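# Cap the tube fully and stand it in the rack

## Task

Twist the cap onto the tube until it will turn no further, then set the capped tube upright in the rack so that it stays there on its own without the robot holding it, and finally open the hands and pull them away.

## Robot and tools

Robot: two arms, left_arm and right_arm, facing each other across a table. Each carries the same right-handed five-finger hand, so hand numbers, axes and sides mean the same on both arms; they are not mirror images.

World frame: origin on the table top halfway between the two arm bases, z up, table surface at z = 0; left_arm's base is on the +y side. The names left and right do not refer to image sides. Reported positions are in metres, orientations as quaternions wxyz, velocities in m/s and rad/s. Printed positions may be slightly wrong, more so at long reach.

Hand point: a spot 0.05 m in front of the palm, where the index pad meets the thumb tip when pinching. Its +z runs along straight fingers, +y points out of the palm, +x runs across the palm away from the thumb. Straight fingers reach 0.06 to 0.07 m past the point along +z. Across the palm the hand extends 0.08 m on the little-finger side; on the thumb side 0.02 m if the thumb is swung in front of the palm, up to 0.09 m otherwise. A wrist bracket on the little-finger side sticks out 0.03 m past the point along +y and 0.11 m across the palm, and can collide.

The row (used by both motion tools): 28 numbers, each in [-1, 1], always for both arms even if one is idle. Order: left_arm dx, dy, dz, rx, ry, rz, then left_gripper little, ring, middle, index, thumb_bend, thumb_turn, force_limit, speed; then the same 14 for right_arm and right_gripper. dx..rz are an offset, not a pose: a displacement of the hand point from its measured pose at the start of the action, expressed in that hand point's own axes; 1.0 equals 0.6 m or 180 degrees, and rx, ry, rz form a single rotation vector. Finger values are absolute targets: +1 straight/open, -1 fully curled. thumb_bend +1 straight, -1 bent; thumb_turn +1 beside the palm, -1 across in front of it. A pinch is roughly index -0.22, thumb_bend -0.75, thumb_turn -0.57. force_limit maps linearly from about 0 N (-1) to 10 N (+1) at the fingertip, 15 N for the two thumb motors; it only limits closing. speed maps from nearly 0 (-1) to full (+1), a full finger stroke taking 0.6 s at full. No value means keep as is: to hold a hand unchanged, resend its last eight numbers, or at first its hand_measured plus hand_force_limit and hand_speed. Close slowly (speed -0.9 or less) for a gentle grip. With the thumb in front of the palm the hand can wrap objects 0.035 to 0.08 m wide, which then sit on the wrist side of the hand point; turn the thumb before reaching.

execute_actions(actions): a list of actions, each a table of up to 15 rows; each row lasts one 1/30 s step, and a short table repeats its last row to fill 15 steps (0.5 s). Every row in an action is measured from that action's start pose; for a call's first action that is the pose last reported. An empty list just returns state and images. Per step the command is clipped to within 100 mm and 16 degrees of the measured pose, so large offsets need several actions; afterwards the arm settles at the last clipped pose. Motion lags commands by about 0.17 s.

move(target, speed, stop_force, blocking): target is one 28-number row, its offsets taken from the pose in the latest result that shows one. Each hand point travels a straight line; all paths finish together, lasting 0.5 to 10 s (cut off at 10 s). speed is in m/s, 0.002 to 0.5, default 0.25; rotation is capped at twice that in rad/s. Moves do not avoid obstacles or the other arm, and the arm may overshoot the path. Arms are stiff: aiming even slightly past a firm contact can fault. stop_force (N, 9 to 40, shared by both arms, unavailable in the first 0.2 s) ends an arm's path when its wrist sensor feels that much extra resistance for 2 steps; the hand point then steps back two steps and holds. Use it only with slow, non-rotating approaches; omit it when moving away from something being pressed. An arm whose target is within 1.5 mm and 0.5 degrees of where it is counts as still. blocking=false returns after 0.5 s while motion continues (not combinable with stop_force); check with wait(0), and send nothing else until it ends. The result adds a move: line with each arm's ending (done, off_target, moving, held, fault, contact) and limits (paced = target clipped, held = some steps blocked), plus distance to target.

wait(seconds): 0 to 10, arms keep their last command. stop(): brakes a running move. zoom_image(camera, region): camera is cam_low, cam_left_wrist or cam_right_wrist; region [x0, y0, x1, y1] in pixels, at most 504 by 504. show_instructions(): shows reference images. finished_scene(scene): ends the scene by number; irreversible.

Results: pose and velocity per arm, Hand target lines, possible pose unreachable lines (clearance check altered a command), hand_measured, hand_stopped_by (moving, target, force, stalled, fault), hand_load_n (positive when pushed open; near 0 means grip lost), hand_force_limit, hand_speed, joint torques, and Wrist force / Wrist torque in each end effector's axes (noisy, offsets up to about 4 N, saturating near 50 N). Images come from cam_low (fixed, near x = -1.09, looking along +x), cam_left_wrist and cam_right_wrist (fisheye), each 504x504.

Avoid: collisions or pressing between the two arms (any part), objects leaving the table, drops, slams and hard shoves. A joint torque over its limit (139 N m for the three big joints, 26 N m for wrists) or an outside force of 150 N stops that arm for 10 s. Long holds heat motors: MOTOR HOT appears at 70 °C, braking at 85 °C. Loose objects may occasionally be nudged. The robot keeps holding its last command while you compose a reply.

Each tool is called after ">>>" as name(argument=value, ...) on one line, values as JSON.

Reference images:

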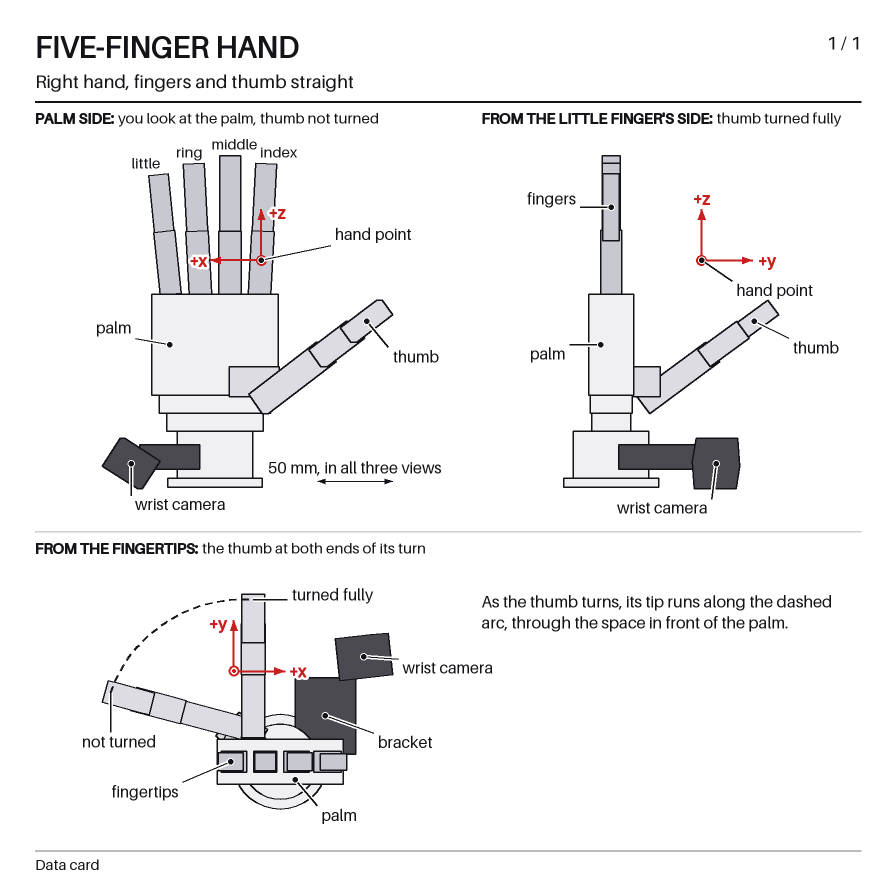

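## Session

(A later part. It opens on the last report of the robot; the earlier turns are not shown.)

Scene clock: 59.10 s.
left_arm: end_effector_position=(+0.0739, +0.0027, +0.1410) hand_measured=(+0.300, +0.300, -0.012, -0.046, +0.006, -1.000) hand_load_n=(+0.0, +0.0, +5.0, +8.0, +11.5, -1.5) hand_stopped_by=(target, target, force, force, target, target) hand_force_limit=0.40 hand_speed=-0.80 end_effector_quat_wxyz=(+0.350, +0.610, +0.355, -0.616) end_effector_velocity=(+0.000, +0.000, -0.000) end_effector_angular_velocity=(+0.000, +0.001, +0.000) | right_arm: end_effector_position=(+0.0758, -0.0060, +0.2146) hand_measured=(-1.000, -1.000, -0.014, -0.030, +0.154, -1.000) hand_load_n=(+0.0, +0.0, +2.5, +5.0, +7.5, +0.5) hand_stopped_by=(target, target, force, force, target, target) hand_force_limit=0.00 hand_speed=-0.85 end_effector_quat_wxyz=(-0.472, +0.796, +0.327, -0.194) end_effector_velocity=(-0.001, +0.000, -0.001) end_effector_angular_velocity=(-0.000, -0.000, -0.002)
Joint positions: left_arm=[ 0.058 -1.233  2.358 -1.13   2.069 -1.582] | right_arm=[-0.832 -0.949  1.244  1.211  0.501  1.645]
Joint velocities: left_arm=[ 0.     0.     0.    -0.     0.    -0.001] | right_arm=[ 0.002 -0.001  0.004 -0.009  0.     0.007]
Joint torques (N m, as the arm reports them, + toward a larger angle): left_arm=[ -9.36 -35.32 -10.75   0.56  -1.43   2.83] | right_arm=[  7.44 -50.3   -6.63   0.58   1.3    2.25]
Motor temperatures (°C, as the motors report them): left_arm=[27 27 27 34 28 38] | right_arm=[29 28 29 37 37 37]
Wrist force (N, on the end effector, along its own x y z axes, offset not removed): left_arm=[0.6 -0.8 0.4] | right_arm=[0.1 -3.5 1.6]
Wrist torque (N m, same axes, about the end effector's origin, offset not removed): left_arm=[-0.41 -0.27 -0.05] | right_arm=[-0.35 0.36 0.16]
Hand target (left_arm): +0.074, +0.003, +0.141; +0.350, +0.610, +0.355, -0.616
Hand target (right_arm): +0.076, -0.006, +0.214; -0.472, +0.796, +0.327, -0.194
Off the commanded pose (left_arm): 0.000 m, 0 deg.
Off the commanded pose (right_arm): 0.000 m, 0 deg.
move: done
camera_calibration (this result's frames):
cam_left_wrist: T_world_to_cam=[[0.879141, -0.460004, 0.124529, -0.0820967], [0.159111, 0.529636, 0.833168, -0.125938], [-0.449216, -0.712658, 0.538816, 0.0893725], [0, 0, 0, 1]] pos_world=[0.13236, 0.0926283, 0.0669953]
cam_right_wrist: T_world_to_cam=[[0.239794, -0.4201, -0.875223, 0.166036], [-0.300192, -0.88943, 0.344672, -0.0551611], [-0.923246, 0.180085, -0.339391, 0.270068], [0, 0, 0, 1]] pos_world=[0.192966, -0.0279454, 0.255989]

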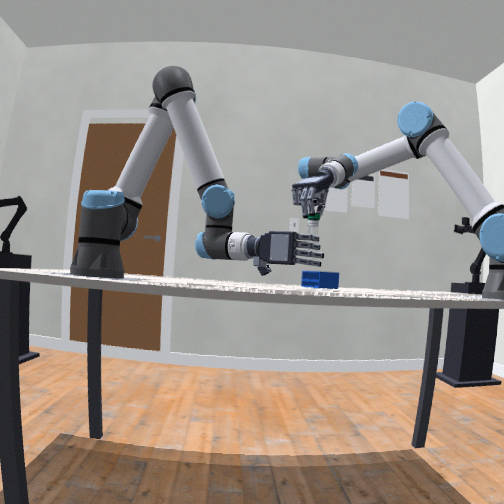

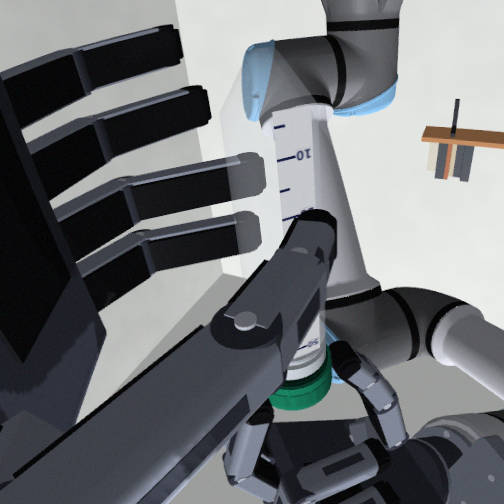

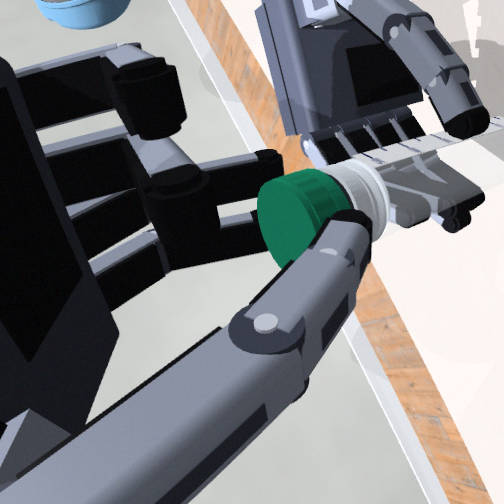

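>>> move(target=[0,0,0,0,0,0,0.3,0.3,-0.5,-0.5,0,-1,0.4,-0.8, 0.0022,0.0083,0.0057,0,0,0,-1,-1,-0.4,-0.4,0.15,-1,0,-0.85], speed=0.006, stop_force=9)

>>> zoom_image(camera="cam_low", region=[290, 195, 340, 245])

>>> zoom_image(camera="cam_left_wrist", region=[230, 300, 380, 450])

Scene clock: 60.53 s.
left_arm: end_effector_position=(+0.0739, +0.0027, +0.1410) hand_measured=(+0.300, +0.300, -0.012, -0.046, +0.006, -1.000) hand_load_n=(+0.0, +0.0, +5.0, +8.0, +11.5, -1.5) hand_stopped_by=(target, target, force, force, target, target) hand_force_limit=0.40 hand_speed=-0.80 end_effector_quat_wxyz=(+0.350, +0.610, +0.355, -0.616) end_effector_velocity=(+0.000, +0.000, +0.000) end_effector_angular_velocity=(-0.000, -0.000, +0.000) | right_arm: end_effector_position=(+0.0763, -0.0047, +0.2088) hand_measured=(-1.000, -1.000, -0.014, -0.030, +0.154, -1.000) hand_load_n=(+0.0, +0.0, +2.5, +5.0, +7.5, +0.5) hand_stopped_by=(target, target, force, force, target, target) hand_force_limit=0.00 hand_speed=-0.85 end_effector_quat_wxyz=(-0.472, +0.796, +0.327, -0.194) end_effector_velocity=(+0.000, +0.000, -0.002) end_effector_angular_velocity=(-0.000, +0.001, -0.000)
Joint positions: left_arm=[ 0.058 -1.233  2.358 -1.13   2.069 -1.582] | right_arm=[-0.831 -0.941  1.246  1.199  0.501  1.647]
Joint velocities: left_arm=[ 0. -0.  0. -0. -0.  0.] | right_arm=[ 0.     0.003  0.    -0.003 -0.001  0.001]
Joint torques (N m, as the arm reports them, + toward a larger angle): left_arm=[ -8.4  -35.26 -10.58   0.59  -1.39   2.55] | right_arm=[  8.6  -33.29  -5.88   0.57   1.46   2.24]
Motor temperatures (°C, as the motors report them): left_arm=[27 27 27 34 28 38] | right_arm=[29 28 29 37 37 37]
Wrist force (N, on the end effector, along its own x y z axes, offset not removed): left_arm=[1.1 -0.1 0.9] | right_arm=[-0.1 -0.1 -2.3]
Wrist torque (N m, same axes, about the end effector's origin, offset not removed): left_arm=[-0.32 -0.40 0.03] | right_arm=[0.23 -0.07 0.08]
Hand target (left_arm): +0.074, +0.003, +0.141; +0.350, +0.610, +0.355, -0.616
Hand target (right_arm): +0.076, -0.005, +0.209; -0.472, +0.796, +0.327, -0.194
Off the commanded pose (left_arm): 0.000 m, 0 deg.
Off the commanded pose (right_arm): 0.000 m, 0 deg.
move: done
camera_calibration (this result's frames):
cam_left_wrist: T_world_to_cam=[[0.879141, -0.460004, 0.124529, -0.0820968], [0.159111, 0.529636, 0.833168, -0.125938], [-0.449216, -0.712658, 0.538817, 0.0893724], [0, 0, 0, 1]] pos_world=[0.13236, 0.0926283, 0.0669954]
cam_right_wrist: T_world_to_cam=[[0.239792, -0.420102, -0.875222, 0.161329], [-0.300186, -0.88943, 0.344678, -0.0518161], [-0.923249, 0.180078, -0.339387, 0.26828], [0, 0, 0, 1]] pos_world=[0.19345, -0.0266237, 0.250109]

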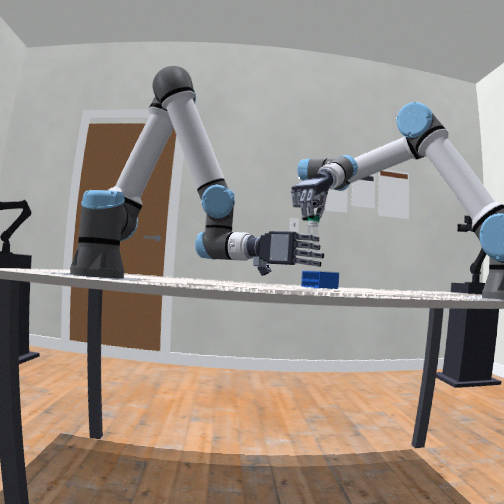

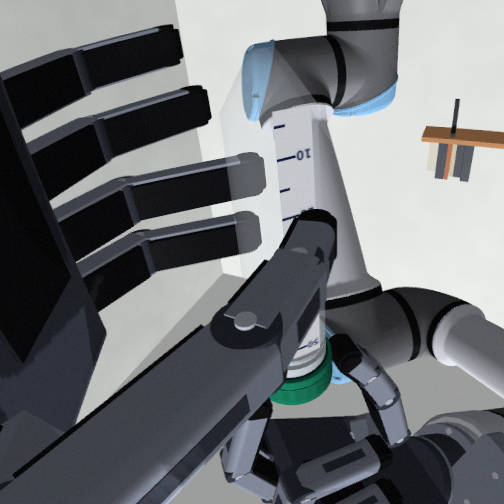

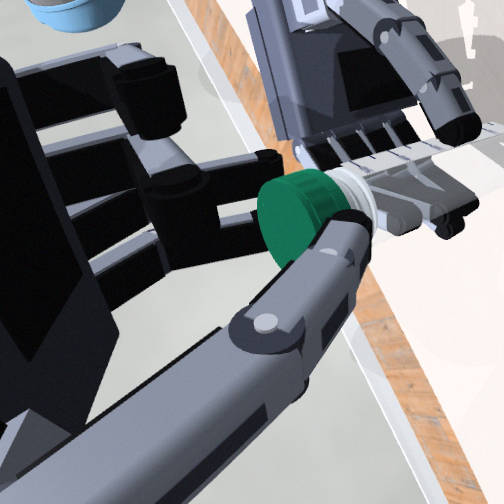

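Region (290, 195, 340, 245) of cam_low's 504x504 image, scaled by 10.080, with more detail than that image has.

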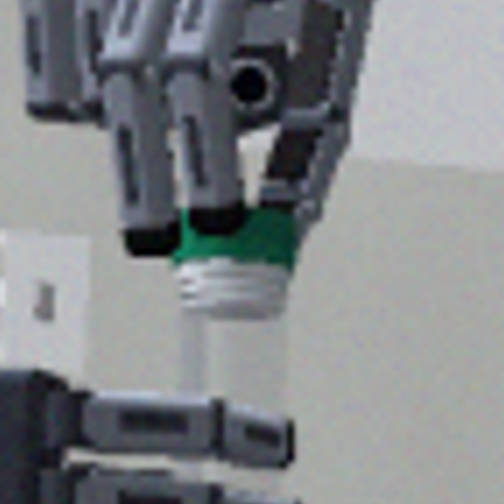

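Region (230, 300, 380, 450) of cam_left_wrist's 504x504 image, scaled by 3.360, with more detail than that image has.

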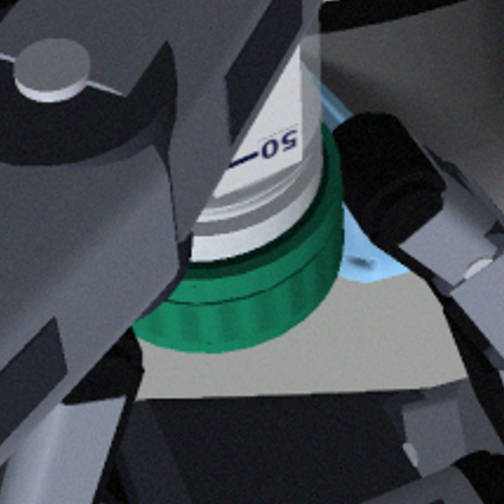

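Entering. Down 3 mm more.

>>> move(target=[0,0,0,0,0,0,0.3,0.3,-0.5,-0.5,0,-1,0.4,-0.8, 0,0.0044,0.0024,0,0,0,-1,-1,-0.4,-0.4,0.15,-1,0,-0.85], speed=0.004, stop_force=9)

>>> zoom_image(camera="cam_low", region=[290, 195, 340, 245])

>>> zoom_image(camera="cam_right_wrist", region=[230, 130, 400, 300])

Scene clock: 61.67 s.
left_arm: end_effector_position=(+0.0739, +0.0027, +0.1410) hand_measured=(+0.300, +0.300, -0.012, -0.046, +0.006, -1.000) hand_load_n=(+0.0, +0.0, +5.0, +8.0, +11.5, -1.5) hand_stopped_by=(target, target, force, force, target, target) hand_force_limit=0.40 hand_speed=-0.80 end_effector_quat_wxyz=(+0.350, +0.610, +0.355, -0.616) end_effector_velocity=(+0.000, +0.000, +0.000) end_effector_angular_velocity=(-0.001, +0.000, +0.000) | right_arm: end_effector_position=(+0.0762, -0.0047, +0.2058) hand_measured=(-1.000, -1.000, -0.014, -0.030, +0.154, -1.000) hand_load_n=(+0.0, +0.0, +2.5, +5.0, +7.5, +0.5) hand_stopped_by=(target, target, force, force, target, target) hand_force_limit=0.00 hand_speed=-0.85 end_effector_quat_wxyz=(-0.472, +0.796, +0.327, -0.194) end_effector_velocity=(-0.000, -0.000, -0.001) end_effector_angular_velocity=(+0.001, -0.000, +0.001)
Joint positions: left_arm=[ 0.058 -1.233  2.358 -1.13   2.069 -1.582] | right_arm=[-0.831 -0.939  1.251  1.193  0.501  1.647]
Joint velocities: left_arm=[ 0.    -0.001  0.    -0.    -0.    -0.   ] | right_arm=[-0.     0.     0.001 -0.001 -0.    -0.002]
Joint torques (N m, as the arm reports them, + toward a larger angle): left_arm=[ -7.43 -35.48 -11.67   0.44  -1.59   2.61] | right_arm=[  1.4  -32.97  -6.14   0.57   1.3   -1.83]
Motor temperatures (°C, as the motors report them): left_arm=[27 27 27 34 28 38] | right_arm=[29 28 29 37 37 37]
Wrist force (N, on the end effector, along its own x y z axes, offset not removed): left_arm=[0.7 -1.4 0.9] | right_arm=[-2.9 -3.8 -4.9]
Wrist torque (N m, same axes, about the end effector's origin, offset not removed): left_arm=[-0.54 -0.29 -0.09] | right_arm=[-0.12 0.69 -0.18]
Hand target (left_arm): +0.074, +0.003, +0.141; +0.350, +0.610, +0.355, -0.616
Hand target (right_arm): +0.076, -0.005, +0.206; -0.472, +0.796, +0.327, -0.194
Off the commanded pose (left_arm): 0.000 m, 0 deg.
Off the commanded pose (right_arm): 0.000 m, 0 deg.
move: done
camera_calibration (this result's frames):
cam_left_wrist: T_world_to_cam=[[0.879141, -0.460004, 0.124529, -0.0820967], [0.159111, 0.529636, 0.833168, -0.125938], [-0.449216, -0.712658, 0.538816, 0.0893725], [0, 0, 0, 1]] pos_world=[0.13236, 0.0926284, 0.0669953]
cam_right_wrist: T_world_to_cam=[[0.239755, -0.420141, -0.875214, 0.158783], [-0.300174, -0.889414, 0.344728, -0.0508342], [-0.923262, 0.180066, -0.339357, 0.26727], [0, 0, 0, 1]] pos_world=[0.193432, -0.026628, 0.247193]

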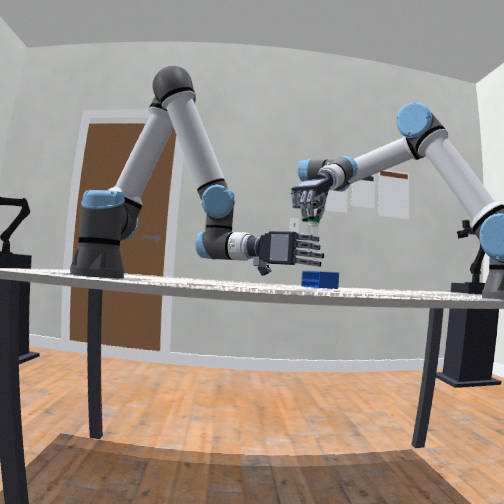

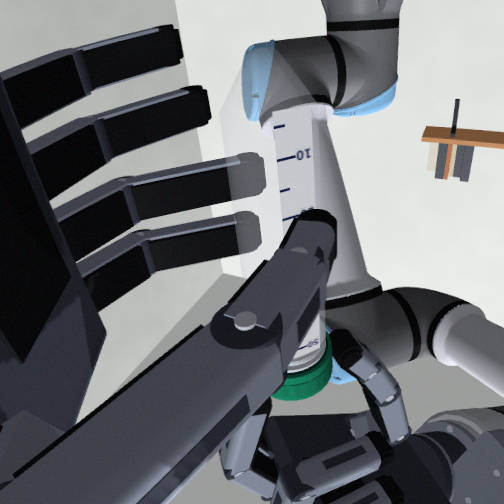

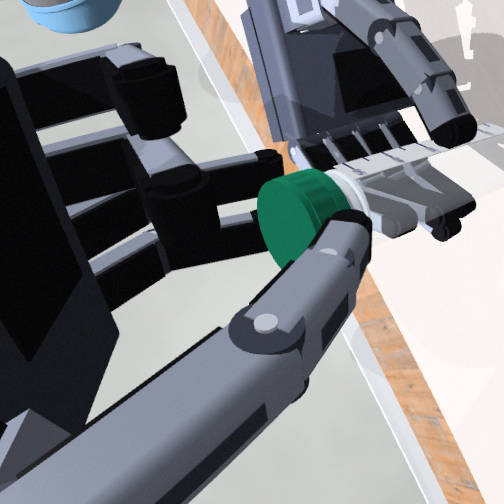

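Region (290, 195, 340, 245) of cam_low's 504x504 image, scaled by 10.080, with more detail than that image has.

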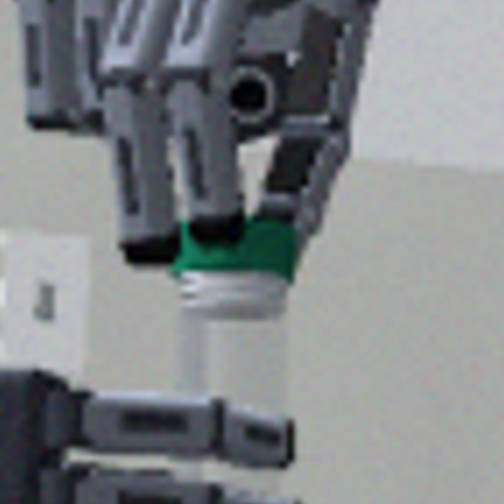

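Region (230, 130, 400, 300) of cam_right_wrist's 504x504 image, scaled by 2.965, with more detail than that image has.

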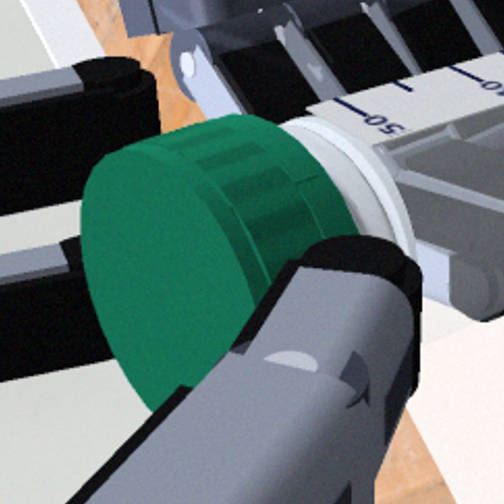

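>>> move(target=[0,0,0,0,0,0,0.3,0.3,-0.5,-0.5,0,-1,0.4,-0.8, 0.0072,-0.0034,0.0105,0,0.2195,0.12,-1,-1,-0.4,-0.4,0.15,-1,0,-0.85], speed=0.15)

>>> zoom_image(camera="cam_low", region=[290, 195, 340, 245])

>>> zoom_image(camera="cam_left_wrist", region=[230, 300, 380, 450])

Scene clock: 65.03 s.
left_arm: end_effector_position=(+0.0739, +0.0027, +0.1410) hand_measured=(+0.300, +0.300, -0.012, -0.046, +0.006, -1.000) hand_load_n=(+0.0, +0.0, +5.0, +9.5, +11.0, -0.5) hand_stopped_by=(target, target, force, force, target, target) hand_force_limit=0.40 hand_speed=-0.80 end_effector_quat_wxyz=(+0.350, +0.610, +0.355, -0.616) end_effector_velocity=(+0.000, -0.000, +0.000) end_effector_angular_velocity=(-0.000, +0.001, -0.000) | right_arm: end_effector_position=(+0.0748, +0.0030, +0.2049) hand_measured=(-1.000, -1.000, -0.014, -0.030, +0.154, -1.000) hand_load_n=(+0.0, +0.0, +2.0, +5.0, +7.5, -1.0) hand_stopped_by=(target, target, force, force, target, target) hand_force_limit=0.00 hand_speed=-0.85 end_effector_quat_wxyz=(-0.510, +0.860, -0.002, +0.001) end_effector_velocity=(+0.000, +0.000, -0.001) end_effector_angular_velocity=(-0.002, -0.001, -0.014)
Joint positions: left_arm=[ 0.058 -1.233  2.358 -1.13   2.069 -1.582] | right_arm=[-0.716 -1.364  1.67   0.291  1.024  2.802]
Joint velocities: left_arm=[ 0.    -0.    -0.    -0.     0.    -0.001] | right_arm=[ 0.005 -0.003  0.004 -0.006  0.016  0.011]
Joint torques (N m, as the arm reports them, + toward a larger angle): left_arm=[ -8.1  -35.73 -10.14   0.36  -1.13   2.33] | right_arm=[ 12.   -36.17  -8.14  -1.26   1.52   2.51]
Motor temperatures (°C, as the motors report them): left_arm=[27 27 27 34 28 38] | right_arm=[29 28 29 37 37 37]
Wrist force (N, on the end effector, along its own x y z axes, offset not removed): left_arm=[2.6 -3.1 3.0] | right_arm=[5.4 -1.3 -1.9]
Wrist torque (N m, same axes, about the end effector's origin, offset not removed): left_arm=[-0.39 -0.58 0.21] | right_arm=[-0.23 -0.32 0.22]
Hand target (left_arm): +0.074, +0.003, +0.141; +0.350, +0.610, +0.355, -0.616
Hand target (right_arm): +0.075, +0.003, +0.205; -0.510, +0.860, -0.003, +0.001
Off the commanded pose (left_arm): 0.000 m, 0 deg.
Off the commanded pose (right_arm): 0.000 m, 0 deg.
move: done
camera_calibration (this result's frames):
cam_left_wrist: T_world_to_cam=[[0.87914, -0.460004, 0.124533, -0.0820968], [0.159108, 0.529636, 0.833169, -0.125937], [-0.449218, -0.712658, 0.538815, 0.089373], [0, 0, 0, 1]] pos_world=[0.13236, 0.0926285, 0.0669953]
cam_right_wrist: T_world_to_cam=[[-0.127122, -0.4676, -0.874752, 0.189026], [-0.840738, -0.417154, 0.345169, -0.00518137], [-0.526307, 0.779316, -0.3401, 0.232887], [0, 0, 0, 1]] pos_world=[0.142243, -0.0952652, 0.246344]

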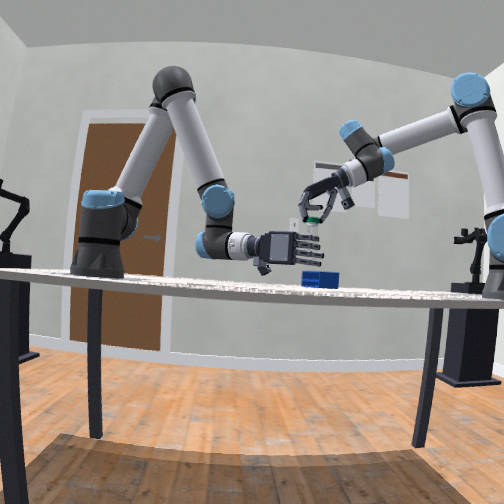

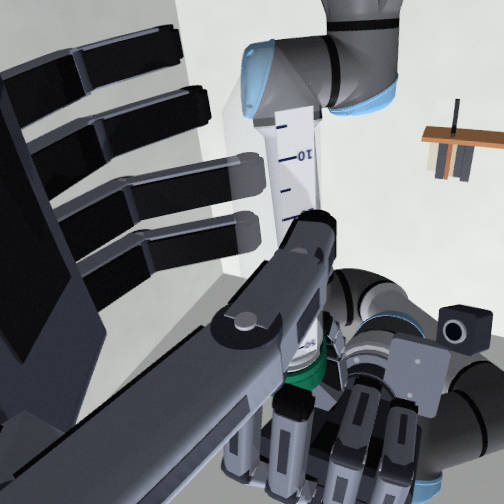

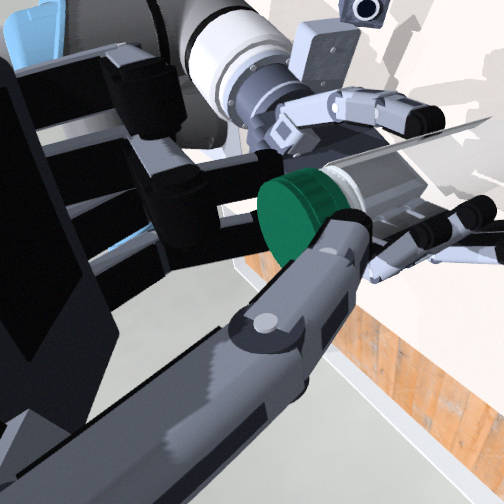

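Region (290, 195, 340, 245) of cam_low's 504x504 image, scaled by 10.080, with more detail than that image has.

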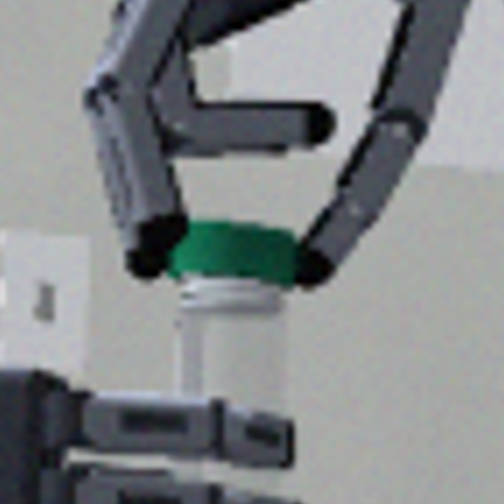

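Region (230, 300, 380, 450) of cam_left_wrist's 504x504 image, scaled by 3.360, with more detail than that image has.

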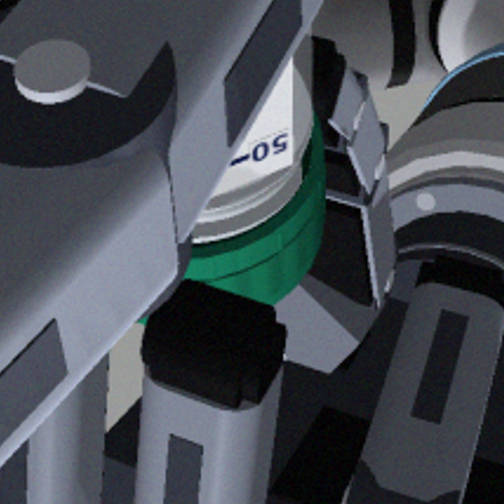

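>>> move(target=[0,0,0,0,0,0,0.3,0.3,-0.5,-0.5,0,-1,0.4,-0.8, 0.0137,-0.0017,0.0065,0,0.2195,0.12,-1,-1,-0.4,-0.4,0.15,-1,0,-0.85], speed=0.2)

>>> zoom_image(camera="cam_low", region=[290, 195, 340, 245])

>>> zoom_image(camera="cam_left_wrist", region=[230, 300, 380, 450])

Scene clock: 67.83 s.
left_arm: end_effector_position=(+0.0739, +0.0027, +0.1410) hand_measured=(+0.300, +0.300, -0.012, -0.046, +0.006, -1.000) hand_load_n=(+0.0, +0.0, +5.0, +7.5, +11.5, -1.5) hand_stopped_by=(target, target, force, force, target, target) hand_force_limit=0.40 hand_speed=-0.80 end_effector_quat_wxyz=(+0.350, +0.610, +0.355, -0.616) end_effector_velocity=(+0.001, -0.000, +0.000) end_effector_angular_velocity=(+0.000, +0.001, +0.001) | right_arm: end_effector_position=(+0.0829, +0.0069, +0.2040) hand_measured=(-1.000, -1.000, -0.014, -0.030, +0.154, -1.000) hand_load_n=(+0.0, +0.0, +2.0, +5.0, +7.5, +0.5) hand_stopped_by=(target, target, force, force, target, target) hand_force_limit=0.00 hand_speed=-0.85 end_effector_quat_wxyz=(+0.470, -0.794, +0.331, -0.196) end_effector_velocity=(-0.000, +0.001, +0.000) end_effector_angular_velocity=(-0.001, +0.003, -0.011)
Joint positions: left_arm=[ 0.058 -1.233  2.358 -1.13   2.069 -1.582] | right_arm=[-0.381 -1.334  1.628  0.261  1.992  3.39 ]
Joint velocities: left_arm=[ 0.001 -0.    -0.     0.    -0.    -0.001] | right_arm=[ 0.005  0.006 -0.008  0.008  0.012  0.012]
Joint torques (N m, as the arm reports them, + toward a larger angle): left_arm=[ -8.3  -35.14 -10.82   0.07  -1.52   2.36] | right_arm=[  8.9  -21.17 -31.92   1.86   3.22   2.25]
Motor temperatures (°C, as the motors report them): left_arm=[27 27 27 34 28 38] | right_arm=[29 28 29 37 37 37]
Wrist force (N, on the end effector, along its own x y z axes, offset not removed): left_arm=[1.3 -1.4 1.9] | right_arm=[3.0 -1.6 -3.0]
Wrist torque (N m, same axes, about the end effector's origin, offset not removed): left_arm=[-0.55 -0.44 -0.05] | right_arm=[-0.20 -0.28 0.15]
Hand target (left_arm): +0.074, +0.003, +0.141; +0.350, +0.610, +0.355, -0.616
Hand target (right_arm): +0.083, +0.007, +0.204; -0.470, +0.794, -0.331, +0.196
Off the commanded pose (left_arm): 0.000 m, 0 deg.
Off the commanded pose (right_arm): 0.000 m, 0 deg.
move: done
camera_calibration (this result's frames):
cam_left_wrist: T_world_to_cam=[[0.87914, -0.460005, 0.124533, -0.0820966], [0.159108, 0.529636, 0.833169, -0.125937], [-0.449219, -0.712658, 0.538815, 0.0893728], [0, 0, 0, 1]] pos_world=[0.13236, 0.0926284, 0.0669954]
cam_right_wrist: T_world_to_cam=[[-0.420564, -0.241755, -0.87446, 0.213753], [-0.889631, 0.298984, 0.345203, 0.0026599], [0.177995, 0.923127, -0.340815, 0.174591], [0, 0, 0, 1]] pos_world=[0.0611867, -0.110289, 0.245503]

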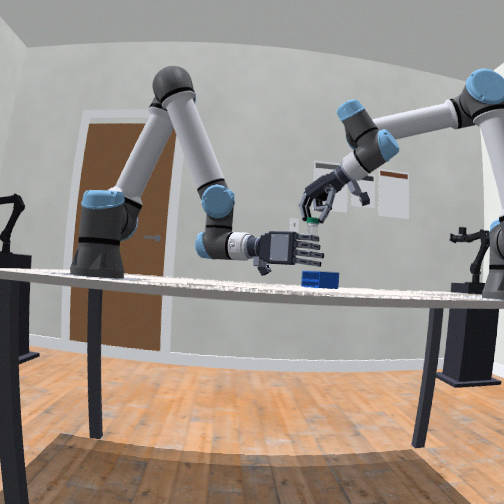

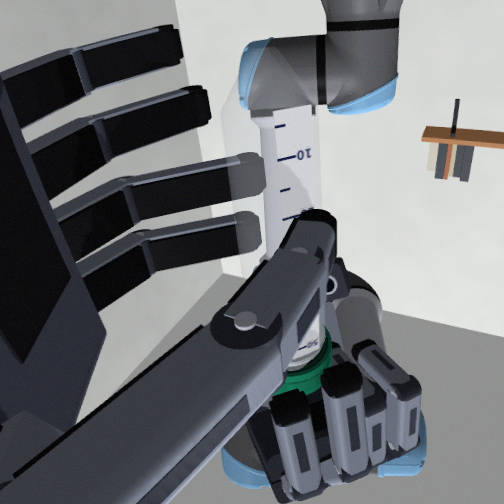

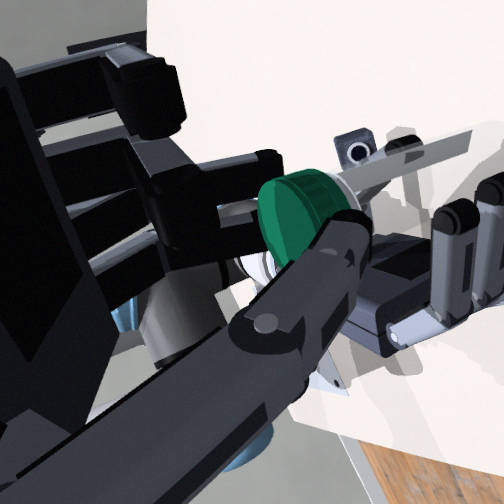

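Region (290, 195, 340, 245) of cam_low's 504x504 image, scaled by 10.080, with more detail than that image has.

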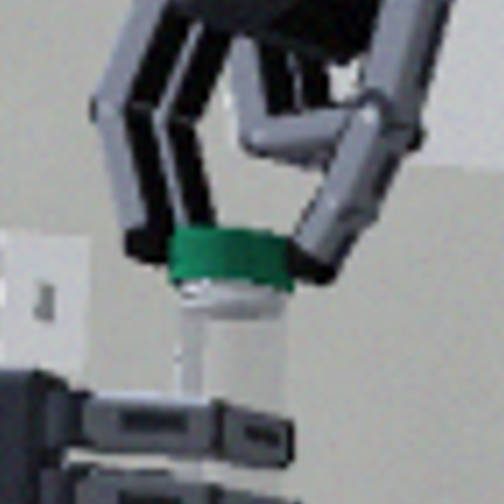

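Region (230, 300, 380, 450) of cam_left_wrist's 504x504 image, scaled by 3.360, with more detail than that image has.

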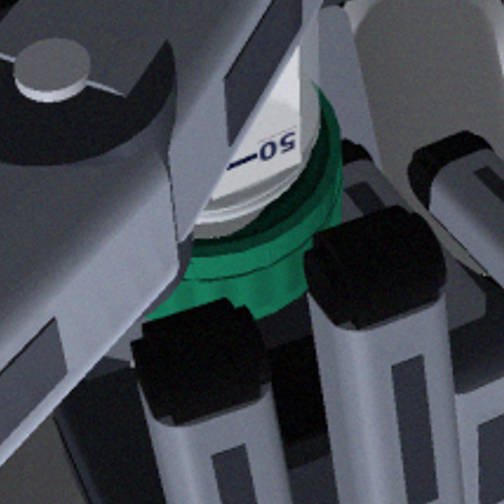

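>>> move(target=[0,0,0,0,0,0,0.3,0.3,-0.5,-0.5,0,-1,0.4,-0.8, 0.0098,-0.0024,0.0063,0,0.2195,0.12,-1,-1,-0.4,-0.4,0.15,-1,0,-0.85], speed=0.2)

>>> zoom_image(camera="cam_low", region=[290, 195, 340, 245])

>>> zoom_image(camera="cam_left_wrist", region=[230, 300, 380, 450])

Scene clock: 70.63 s.
left_arm: end_effector_position=(+0.0739, +0.0027, +0.1410) hand_measured=(+0.300, +0.300, -0.012, -0.046, +0.006, -1.000) hand_load_n=(+0.0, +0.0, +5.0, +8.0, +11.5, -1.5) hand_stopped_by=(target, target, force, force, target, target) hand_force_limit=0.40 hand_speed=-0.80 end_effector_quat_wxyz=(+0.350, +0.610, +0.355, -0.616) end_effector_velocity=(+0.000, -0.000, +0.001) end_effector_angular_velocity=(-0.001, +0.000, +0.000) | right_arm: end_effector_position=(+0.0897, +0.0054, +0.2031) hand_measured=(-1.000, -1.000, -0.014, -0.030, +0.154, -1.000) hand_load_n=(+0.0, +0.0, +2.0, +5.0, +7.5, +0.5) hand_stopped_by=(target, target, force, force, target, target) hand_force_limit=0.00 hand_speed=-0.85 end_effector_quat_wxyz=(+0.359, -0.608, +0.609, -0.361) end_effector_velocity=(-0.000, +0.000, -0.000) end_effector_angular_velocity=(-0.001, +0.002, -0.014)
Joint positions: left_arm=[ 0.058 -1.233  2.358 -1.13   2.069 -1.582] | right_arm=[-0.188 -0.873  1.112  1.139  2.629  4.49 ]
Joint velocities: left_arm=[-0.    -0.001  0.    -0.    -0.    -0.   ] | right_arm=[ 0.001  0.011 -0.012  0.029  0.001  0.031]
Joint torques (N m, as the arm reports them, + toward a larger angle): left_arm=[ -8.34 -35.77 -10.54   0.17  -1.4    2.42] | right_arm=[  8.6  -35.58 -28.89   4.07   4.13   2.31]
Motor temperatures (°C, as the motors report them): left_arm=[27 27 27 34 28 38] | right_arm=[29 28 29 37 37 37]
Wrist force (N, on the end effector, along its own x y z axes, offset not removed): left_arm=[1.1 -1.5 1.5] | right_arm=[0.1 1.8 1.8]
Wrist torque (N m, same axes, about the end effector's origin, offset not removed): left_arm=[-0.60 -0.38 -0.07] | right_arm=[0.37 0.00 0.12]
Hand target (left_arm): +0.074, +0.003, +0.141; +0.350, +0.610, +0.355, -0.616
Hand target (right_arm): +0.090, +0.005, +0.203; -0.359, +0.607, -0.610, +0.361
Off the commanded pose (left_arm): 0.000 m, 0 deg.
Off the commanded pose (right_arm): 0.000 m, 0 deg.
move: done
camera_calibration (this result's frames):
cam_left_wrist: T_world_to_cam=[[0.879142, -0.460001, 0.124533, -0.0820977], [0.159106, 0.529637, 0.833169, -0.125937], [-0.449216, -0.712659, 0.538815, 0.0893728], [0, 0, 0, 1]] pos_world=[0.132361, 0.0926283, 0.0669954]
cam_right_wrist: T_world_to_cam=[[-0.468808, 0.12531, -0.874366, 0.2179], [-0.41823, 0.840403, 0.344684, -0.0356372], [0.778012, 0.527277, -0.341579, 0.122888], [0, 0, 0, 1]] pos_world=[-0.00835956, -0.0621513, 0.244784]

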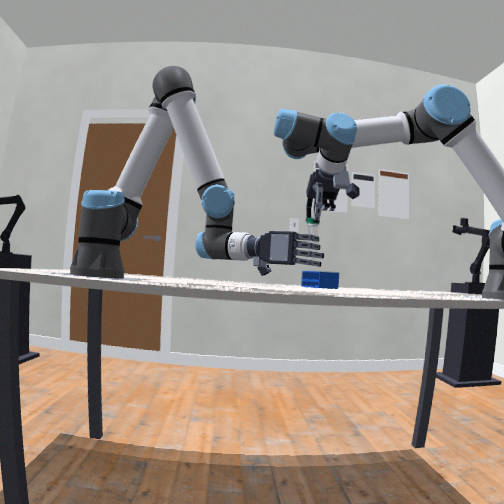

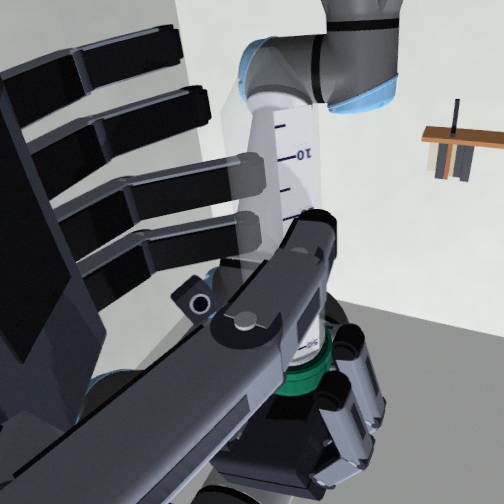

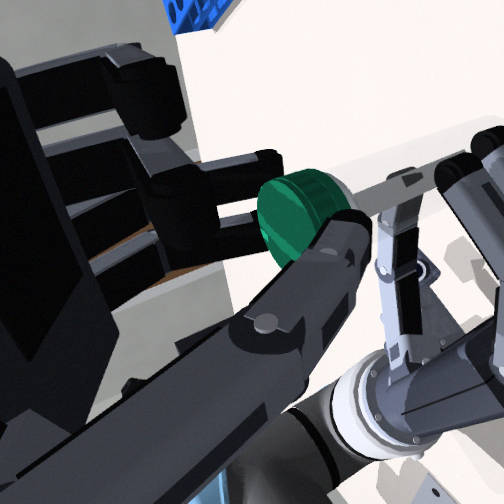

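Region (290, 195, 340, 245) of cam_low's 504x504 image, scaled by 10.080, with more detail than that image has.

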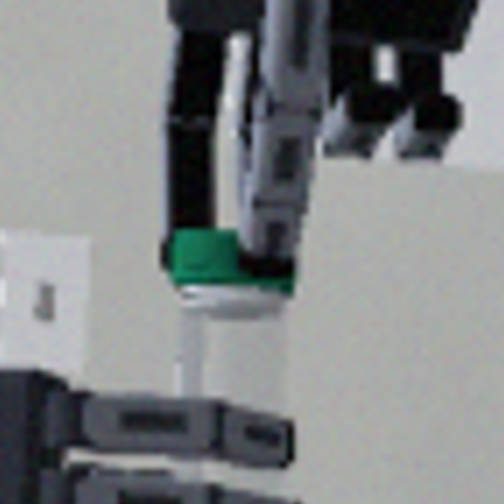

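Region (230, 300, 380, 450) of cam_left_wrist's 504x504 image, scaled by 3.360, with more detail than that image has.

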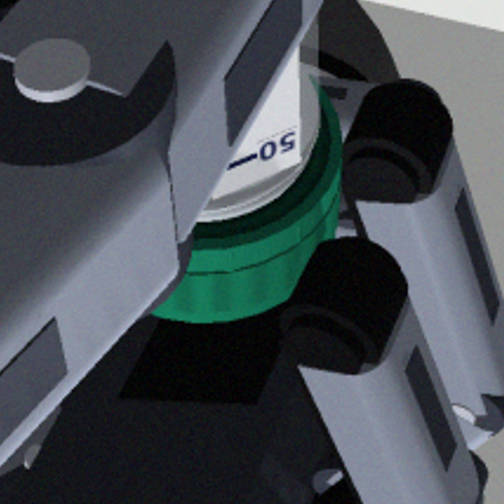

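>>> move(target=[0,0,0,0,0,0,0.3,0.3,-0.5,-0.5,0,-1,0.4,-0.8, 0.0168,0.0132,-0.0185,0,-0.6585,-0.36,-1,-1,0.4,0.4,0.7,-1,0,0.5], speed=0.35)

>>> execute_actions(actions=[[[0,0,0,0,0,0,0.3,0.3,-0.5,-0.5,0,-1,0.4,-0.8, 0,0,0,0,0,0,-1,-1,0.05,0.05,0.15,-1,0.2,0]],[[0,0,0,0,0,0,0.3,0.3,-0.5,-0.5,0,-1,0.4,-0.8, 0,0,0,0,0,0,-1,-1,-0.4,-0.4,0.15,-1,0.2,-0.85]]])

>>> zoom_image(camera="cam_left_wrist", region=[230, 300, 380, 450])

Scene clock: 75.10 s.
left_arm: end_effector_position=(+0.0739, +0.0027, +0.1410) hand_measured=(+0.300, +0.300, -0.012, -0.046, +0.006, -1.000) hand_load_n=(+0.0, +0.0, +5.0, +8.0, +11.5, -1.0) hand_stopped_by=(target, target, force, force, target, target) hand_force_limit=0.40 hand_speed=-0.80 end_effector_quat_wxyz=(+0.350, +0.610, +0.355, -0.616) end_effector_velocity=(+0.000, +0.000, -0.000) end_effector_angular_velocity=(+0.001, +0.000, +0.000) | right_arm: end_effector_position=(+0.0764, -0.0046, +0.2015) hand_measured=(-1.000, -1.000, +0.400, +0.400, +0.700, -1.000) hand_load_n=(+0.0, +0.0, +0.0, +0.0, +0.0, +0.0) hand_stopped_by=(target, target, target, target, target, target) hand_force_limit=0.00 hand_speed=0.50 end_effector_quat_wxyz=(-0.472, +0.795, +0.328, -0.194) end_effector_velocity=(+0.000, -0.000, -0.000) end_effector_angular_velocity=(-0.005, +0.001, +0.013)
Joint positions: left_arm=[ 0.058 -1.233  2.358 -1.13   2.069 -1.582] | right_arm=[-0.831 -0.934  1.255  1.187  0.5    1.641]
Joint velocities: left_arm=[ 0.     0.001  0.    -0.    -0.    -0.   ] | right_arm=[ 0.001  0.01  -0.009  0.025  0.002 -0.024]
Joint torques (N m, as the arm reports them, + toward a larger angle): left_arm=[ -8.27 -34.54 -11.35   0.07  -1.07   2.31] | right_arm=[  8.31 -33.14 -28.32   4.13   1.47  -2.36]
Motor temperatures (°C, as the motors report them): left_arm=[27 27 27 34 28 38] | right_arm=[29 28 29 37 37 37]
Wrist force (N, on the end effector, along its own x y z axes, offset not removed): left_arm=[0.8 0.1 3.1] | right_arm=[0.6 -0.5 -3.0]
Wrist torque (N m, same axes, about the end effector's origin, offset not removed): left_arm=[-0.41 -0.37 0.01] | right_arm=[0.27 0.02 0.00]
Hand target (left_arm): +0.074, +0.003, +0.141; +0.350, +0.610, +0.355, -0.616
Hand target (right_arm): +0.076, -0.005, +0.202; -0.472, +0.795, +0.328, -0.195
Off the commanded pose (left_arm): 0.000 m, 0 deg.
Off the commanded pose (right_arm): 0.000 m, 0 deg.
move: done
camera_calibration (this result's frames):
cam_left_wrist: T_world_to_cam=[[0.879142, -0.460001, 0.124534, -0.0820979], [0.159106, 0.529638, 0.833168, -0.125938], [-0.449216, -0.712659, 0.538816, 0.0893725], [0, 0, 0, 1]] pos_world=[0.132361, 0.0926283, 0.0669958]
cam_right_wrist: T_world_to_cam=[[0.241229, -0.418417, -0.875634, 0.155026], [-0.297773, -0.89067, 0.343568, -0.0491395], [-0.923656, 0.177862, -0.339449, 0.265984], [0, 0, 0, 1]] pos_world=[0.193648, -0.02621, 0.242917]

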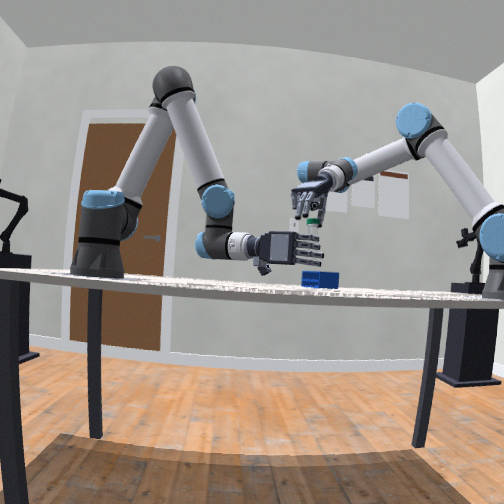

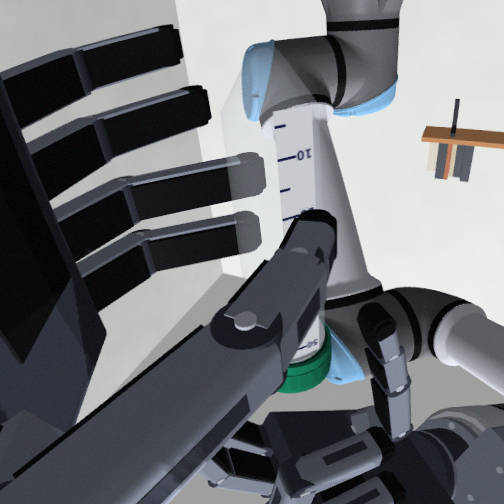

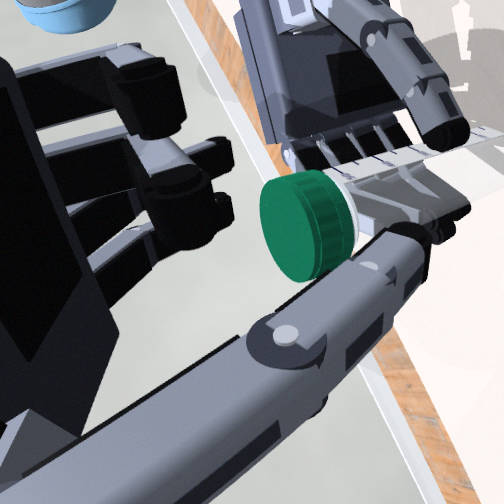

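Scene clock: 76.10 s.
left_arm: end_effector_position=(+0.0739, +0.0027, +0.1410) hand_measured=(+0.300, +0.300, -0.012, -0.046, +0.006, -1.000) hand_load_n=(+0.0, +0.0, +5.0, +7.5, +12.0, -2.0) hand_stopped_by=(target, target, force, force, target, target) hand_force_limit=0.40 hand_speed=-0.80 end_effector_quat_wxyz=(+0.350, +0.610, +0.355, -0.616) end_effector_velocity=(+0.000, +0.000, -0.001) end_effector_angular_velocity=(+0.002, +0.001, +0.000) | right_arm: end_effector_position=(+0.0764, -0.0046, +0.2015) hand_measured=(-1.000, -1.000, -0.048, -0.048, +0.182, -1.000) hand_load_n=(+0.0, +0.0, +6.5, +6.0, +11.0, +1.0) hand_stopped_by=(target, target, force, moving, force, target) hand_force_limit=0.20 hand_speed=-0.85 end_effector_quat_wxyz=(-0.472, +0.795, +0.328, -0.194) end_effector_velocity=(-0.000, +0.000, +0.001) end_effector_angular_velocity=(+0.003, -0.001, +0.001)
Joint positions: left_arm=[ 0.058 -1.233  2.358 -1.13   2.069 -1.582] | right_arm=[-0.831 -0.934  1.255  1.187  0.501  1.641]
Joint velocities: left_arm=[ 0.001  0.001  0.    -0.     0.    -0.002] | right_arm=[ 0.    -0.002  0.    -0.    -0.002 -0.001]
Joint torques (N m, as the arm reports them, + toward a larger angle): left_arm=[ -8.33 -34.17  -9.97  -0.22  -1.52   2.25] | right_arm=[ -0.51 -47.7   -8.72   0.86  -2.82   1.87]
Motor temperatures (°C, as the motors report them): left_arm=[27 27 27 34 28 38] | right_arm=[29 28 29 37 37 37]
Wrist force (N, on the end effector, along its own x y z axes, offset not removed): left_arm=[0.8 0.0 1.4] | right_arm=[2.1 -3.0 -1.6]
Wrist torque (N m, same axes, about the end effector's origin, offset not removed): left_arm=[-0.44 -0.30 -0.18] | right_arm=[-0.13 -0.23 0.11]
Hand target (left_arm): +0.074, +0.003, +0.141; +0.350, +0.610, +0.355, -0.616
Hand target (right_arm): +0.076, -0.005, +0.202; -0.472, +0.795, +0.328, -0.194
Off the commanded pose (left_arm): 0.000 m, 0 deg.
Off the commanded pose (right_arm): 0.000 m, 0 deg.
camera_calibration (this result's frames):
cam_left_wrist: T_world_to_cam=[[0.879142, -0.460001, 0.124534, -0.0820977], [0.159106, 0.529638, 0.833168, -0.125937], [-0.449216, -0.712659, 0.538815, 0.0893725], [0, 0, 0, 1]] pos_world=[0.132361, 0.0926283, 0.0669957]
cam_right_wrist: T_world_to_cam=[[0.241271, -0.418481, -0.875593, 0.154983], [-0.297742, -0.890654, 0.343636, -0.0491438], [-0.923655, 0.177792, -0.339488, 0.26597], [0, 0, 0, 1]] pos_world=[0.193639, -0.0262002, 0.242883]

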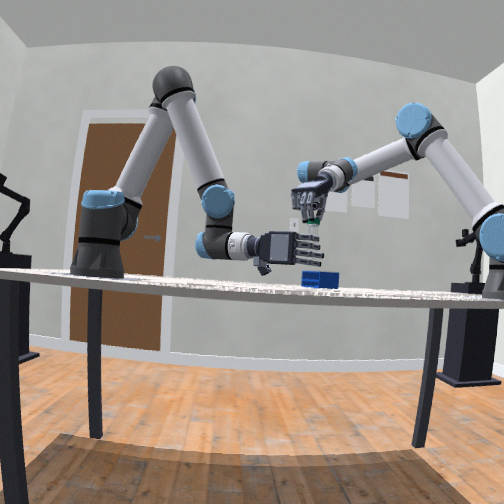

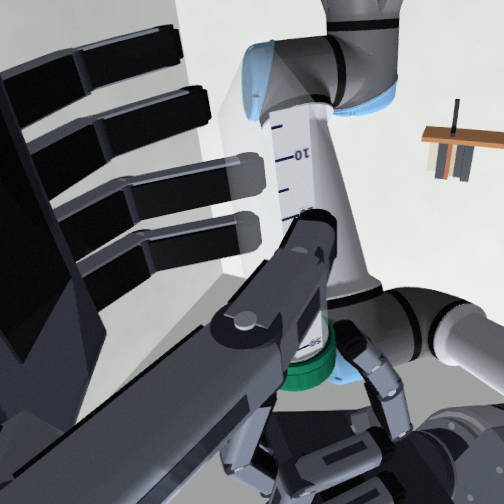

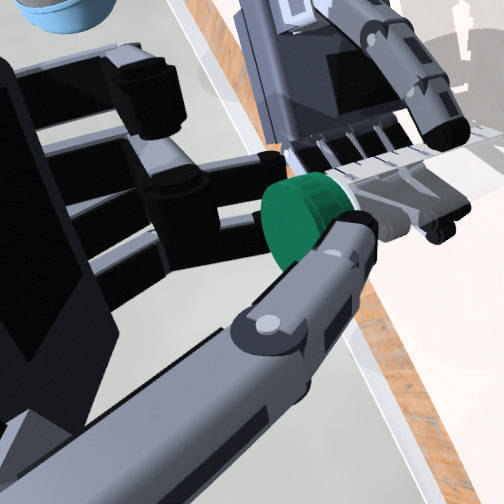

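Region (230, 300, 380, 450) of cam_left_wrist's 504x504 image, scaled by 3.360, with more detail than that image has.

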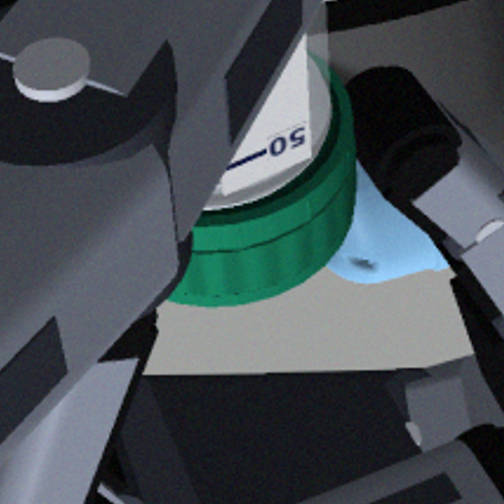

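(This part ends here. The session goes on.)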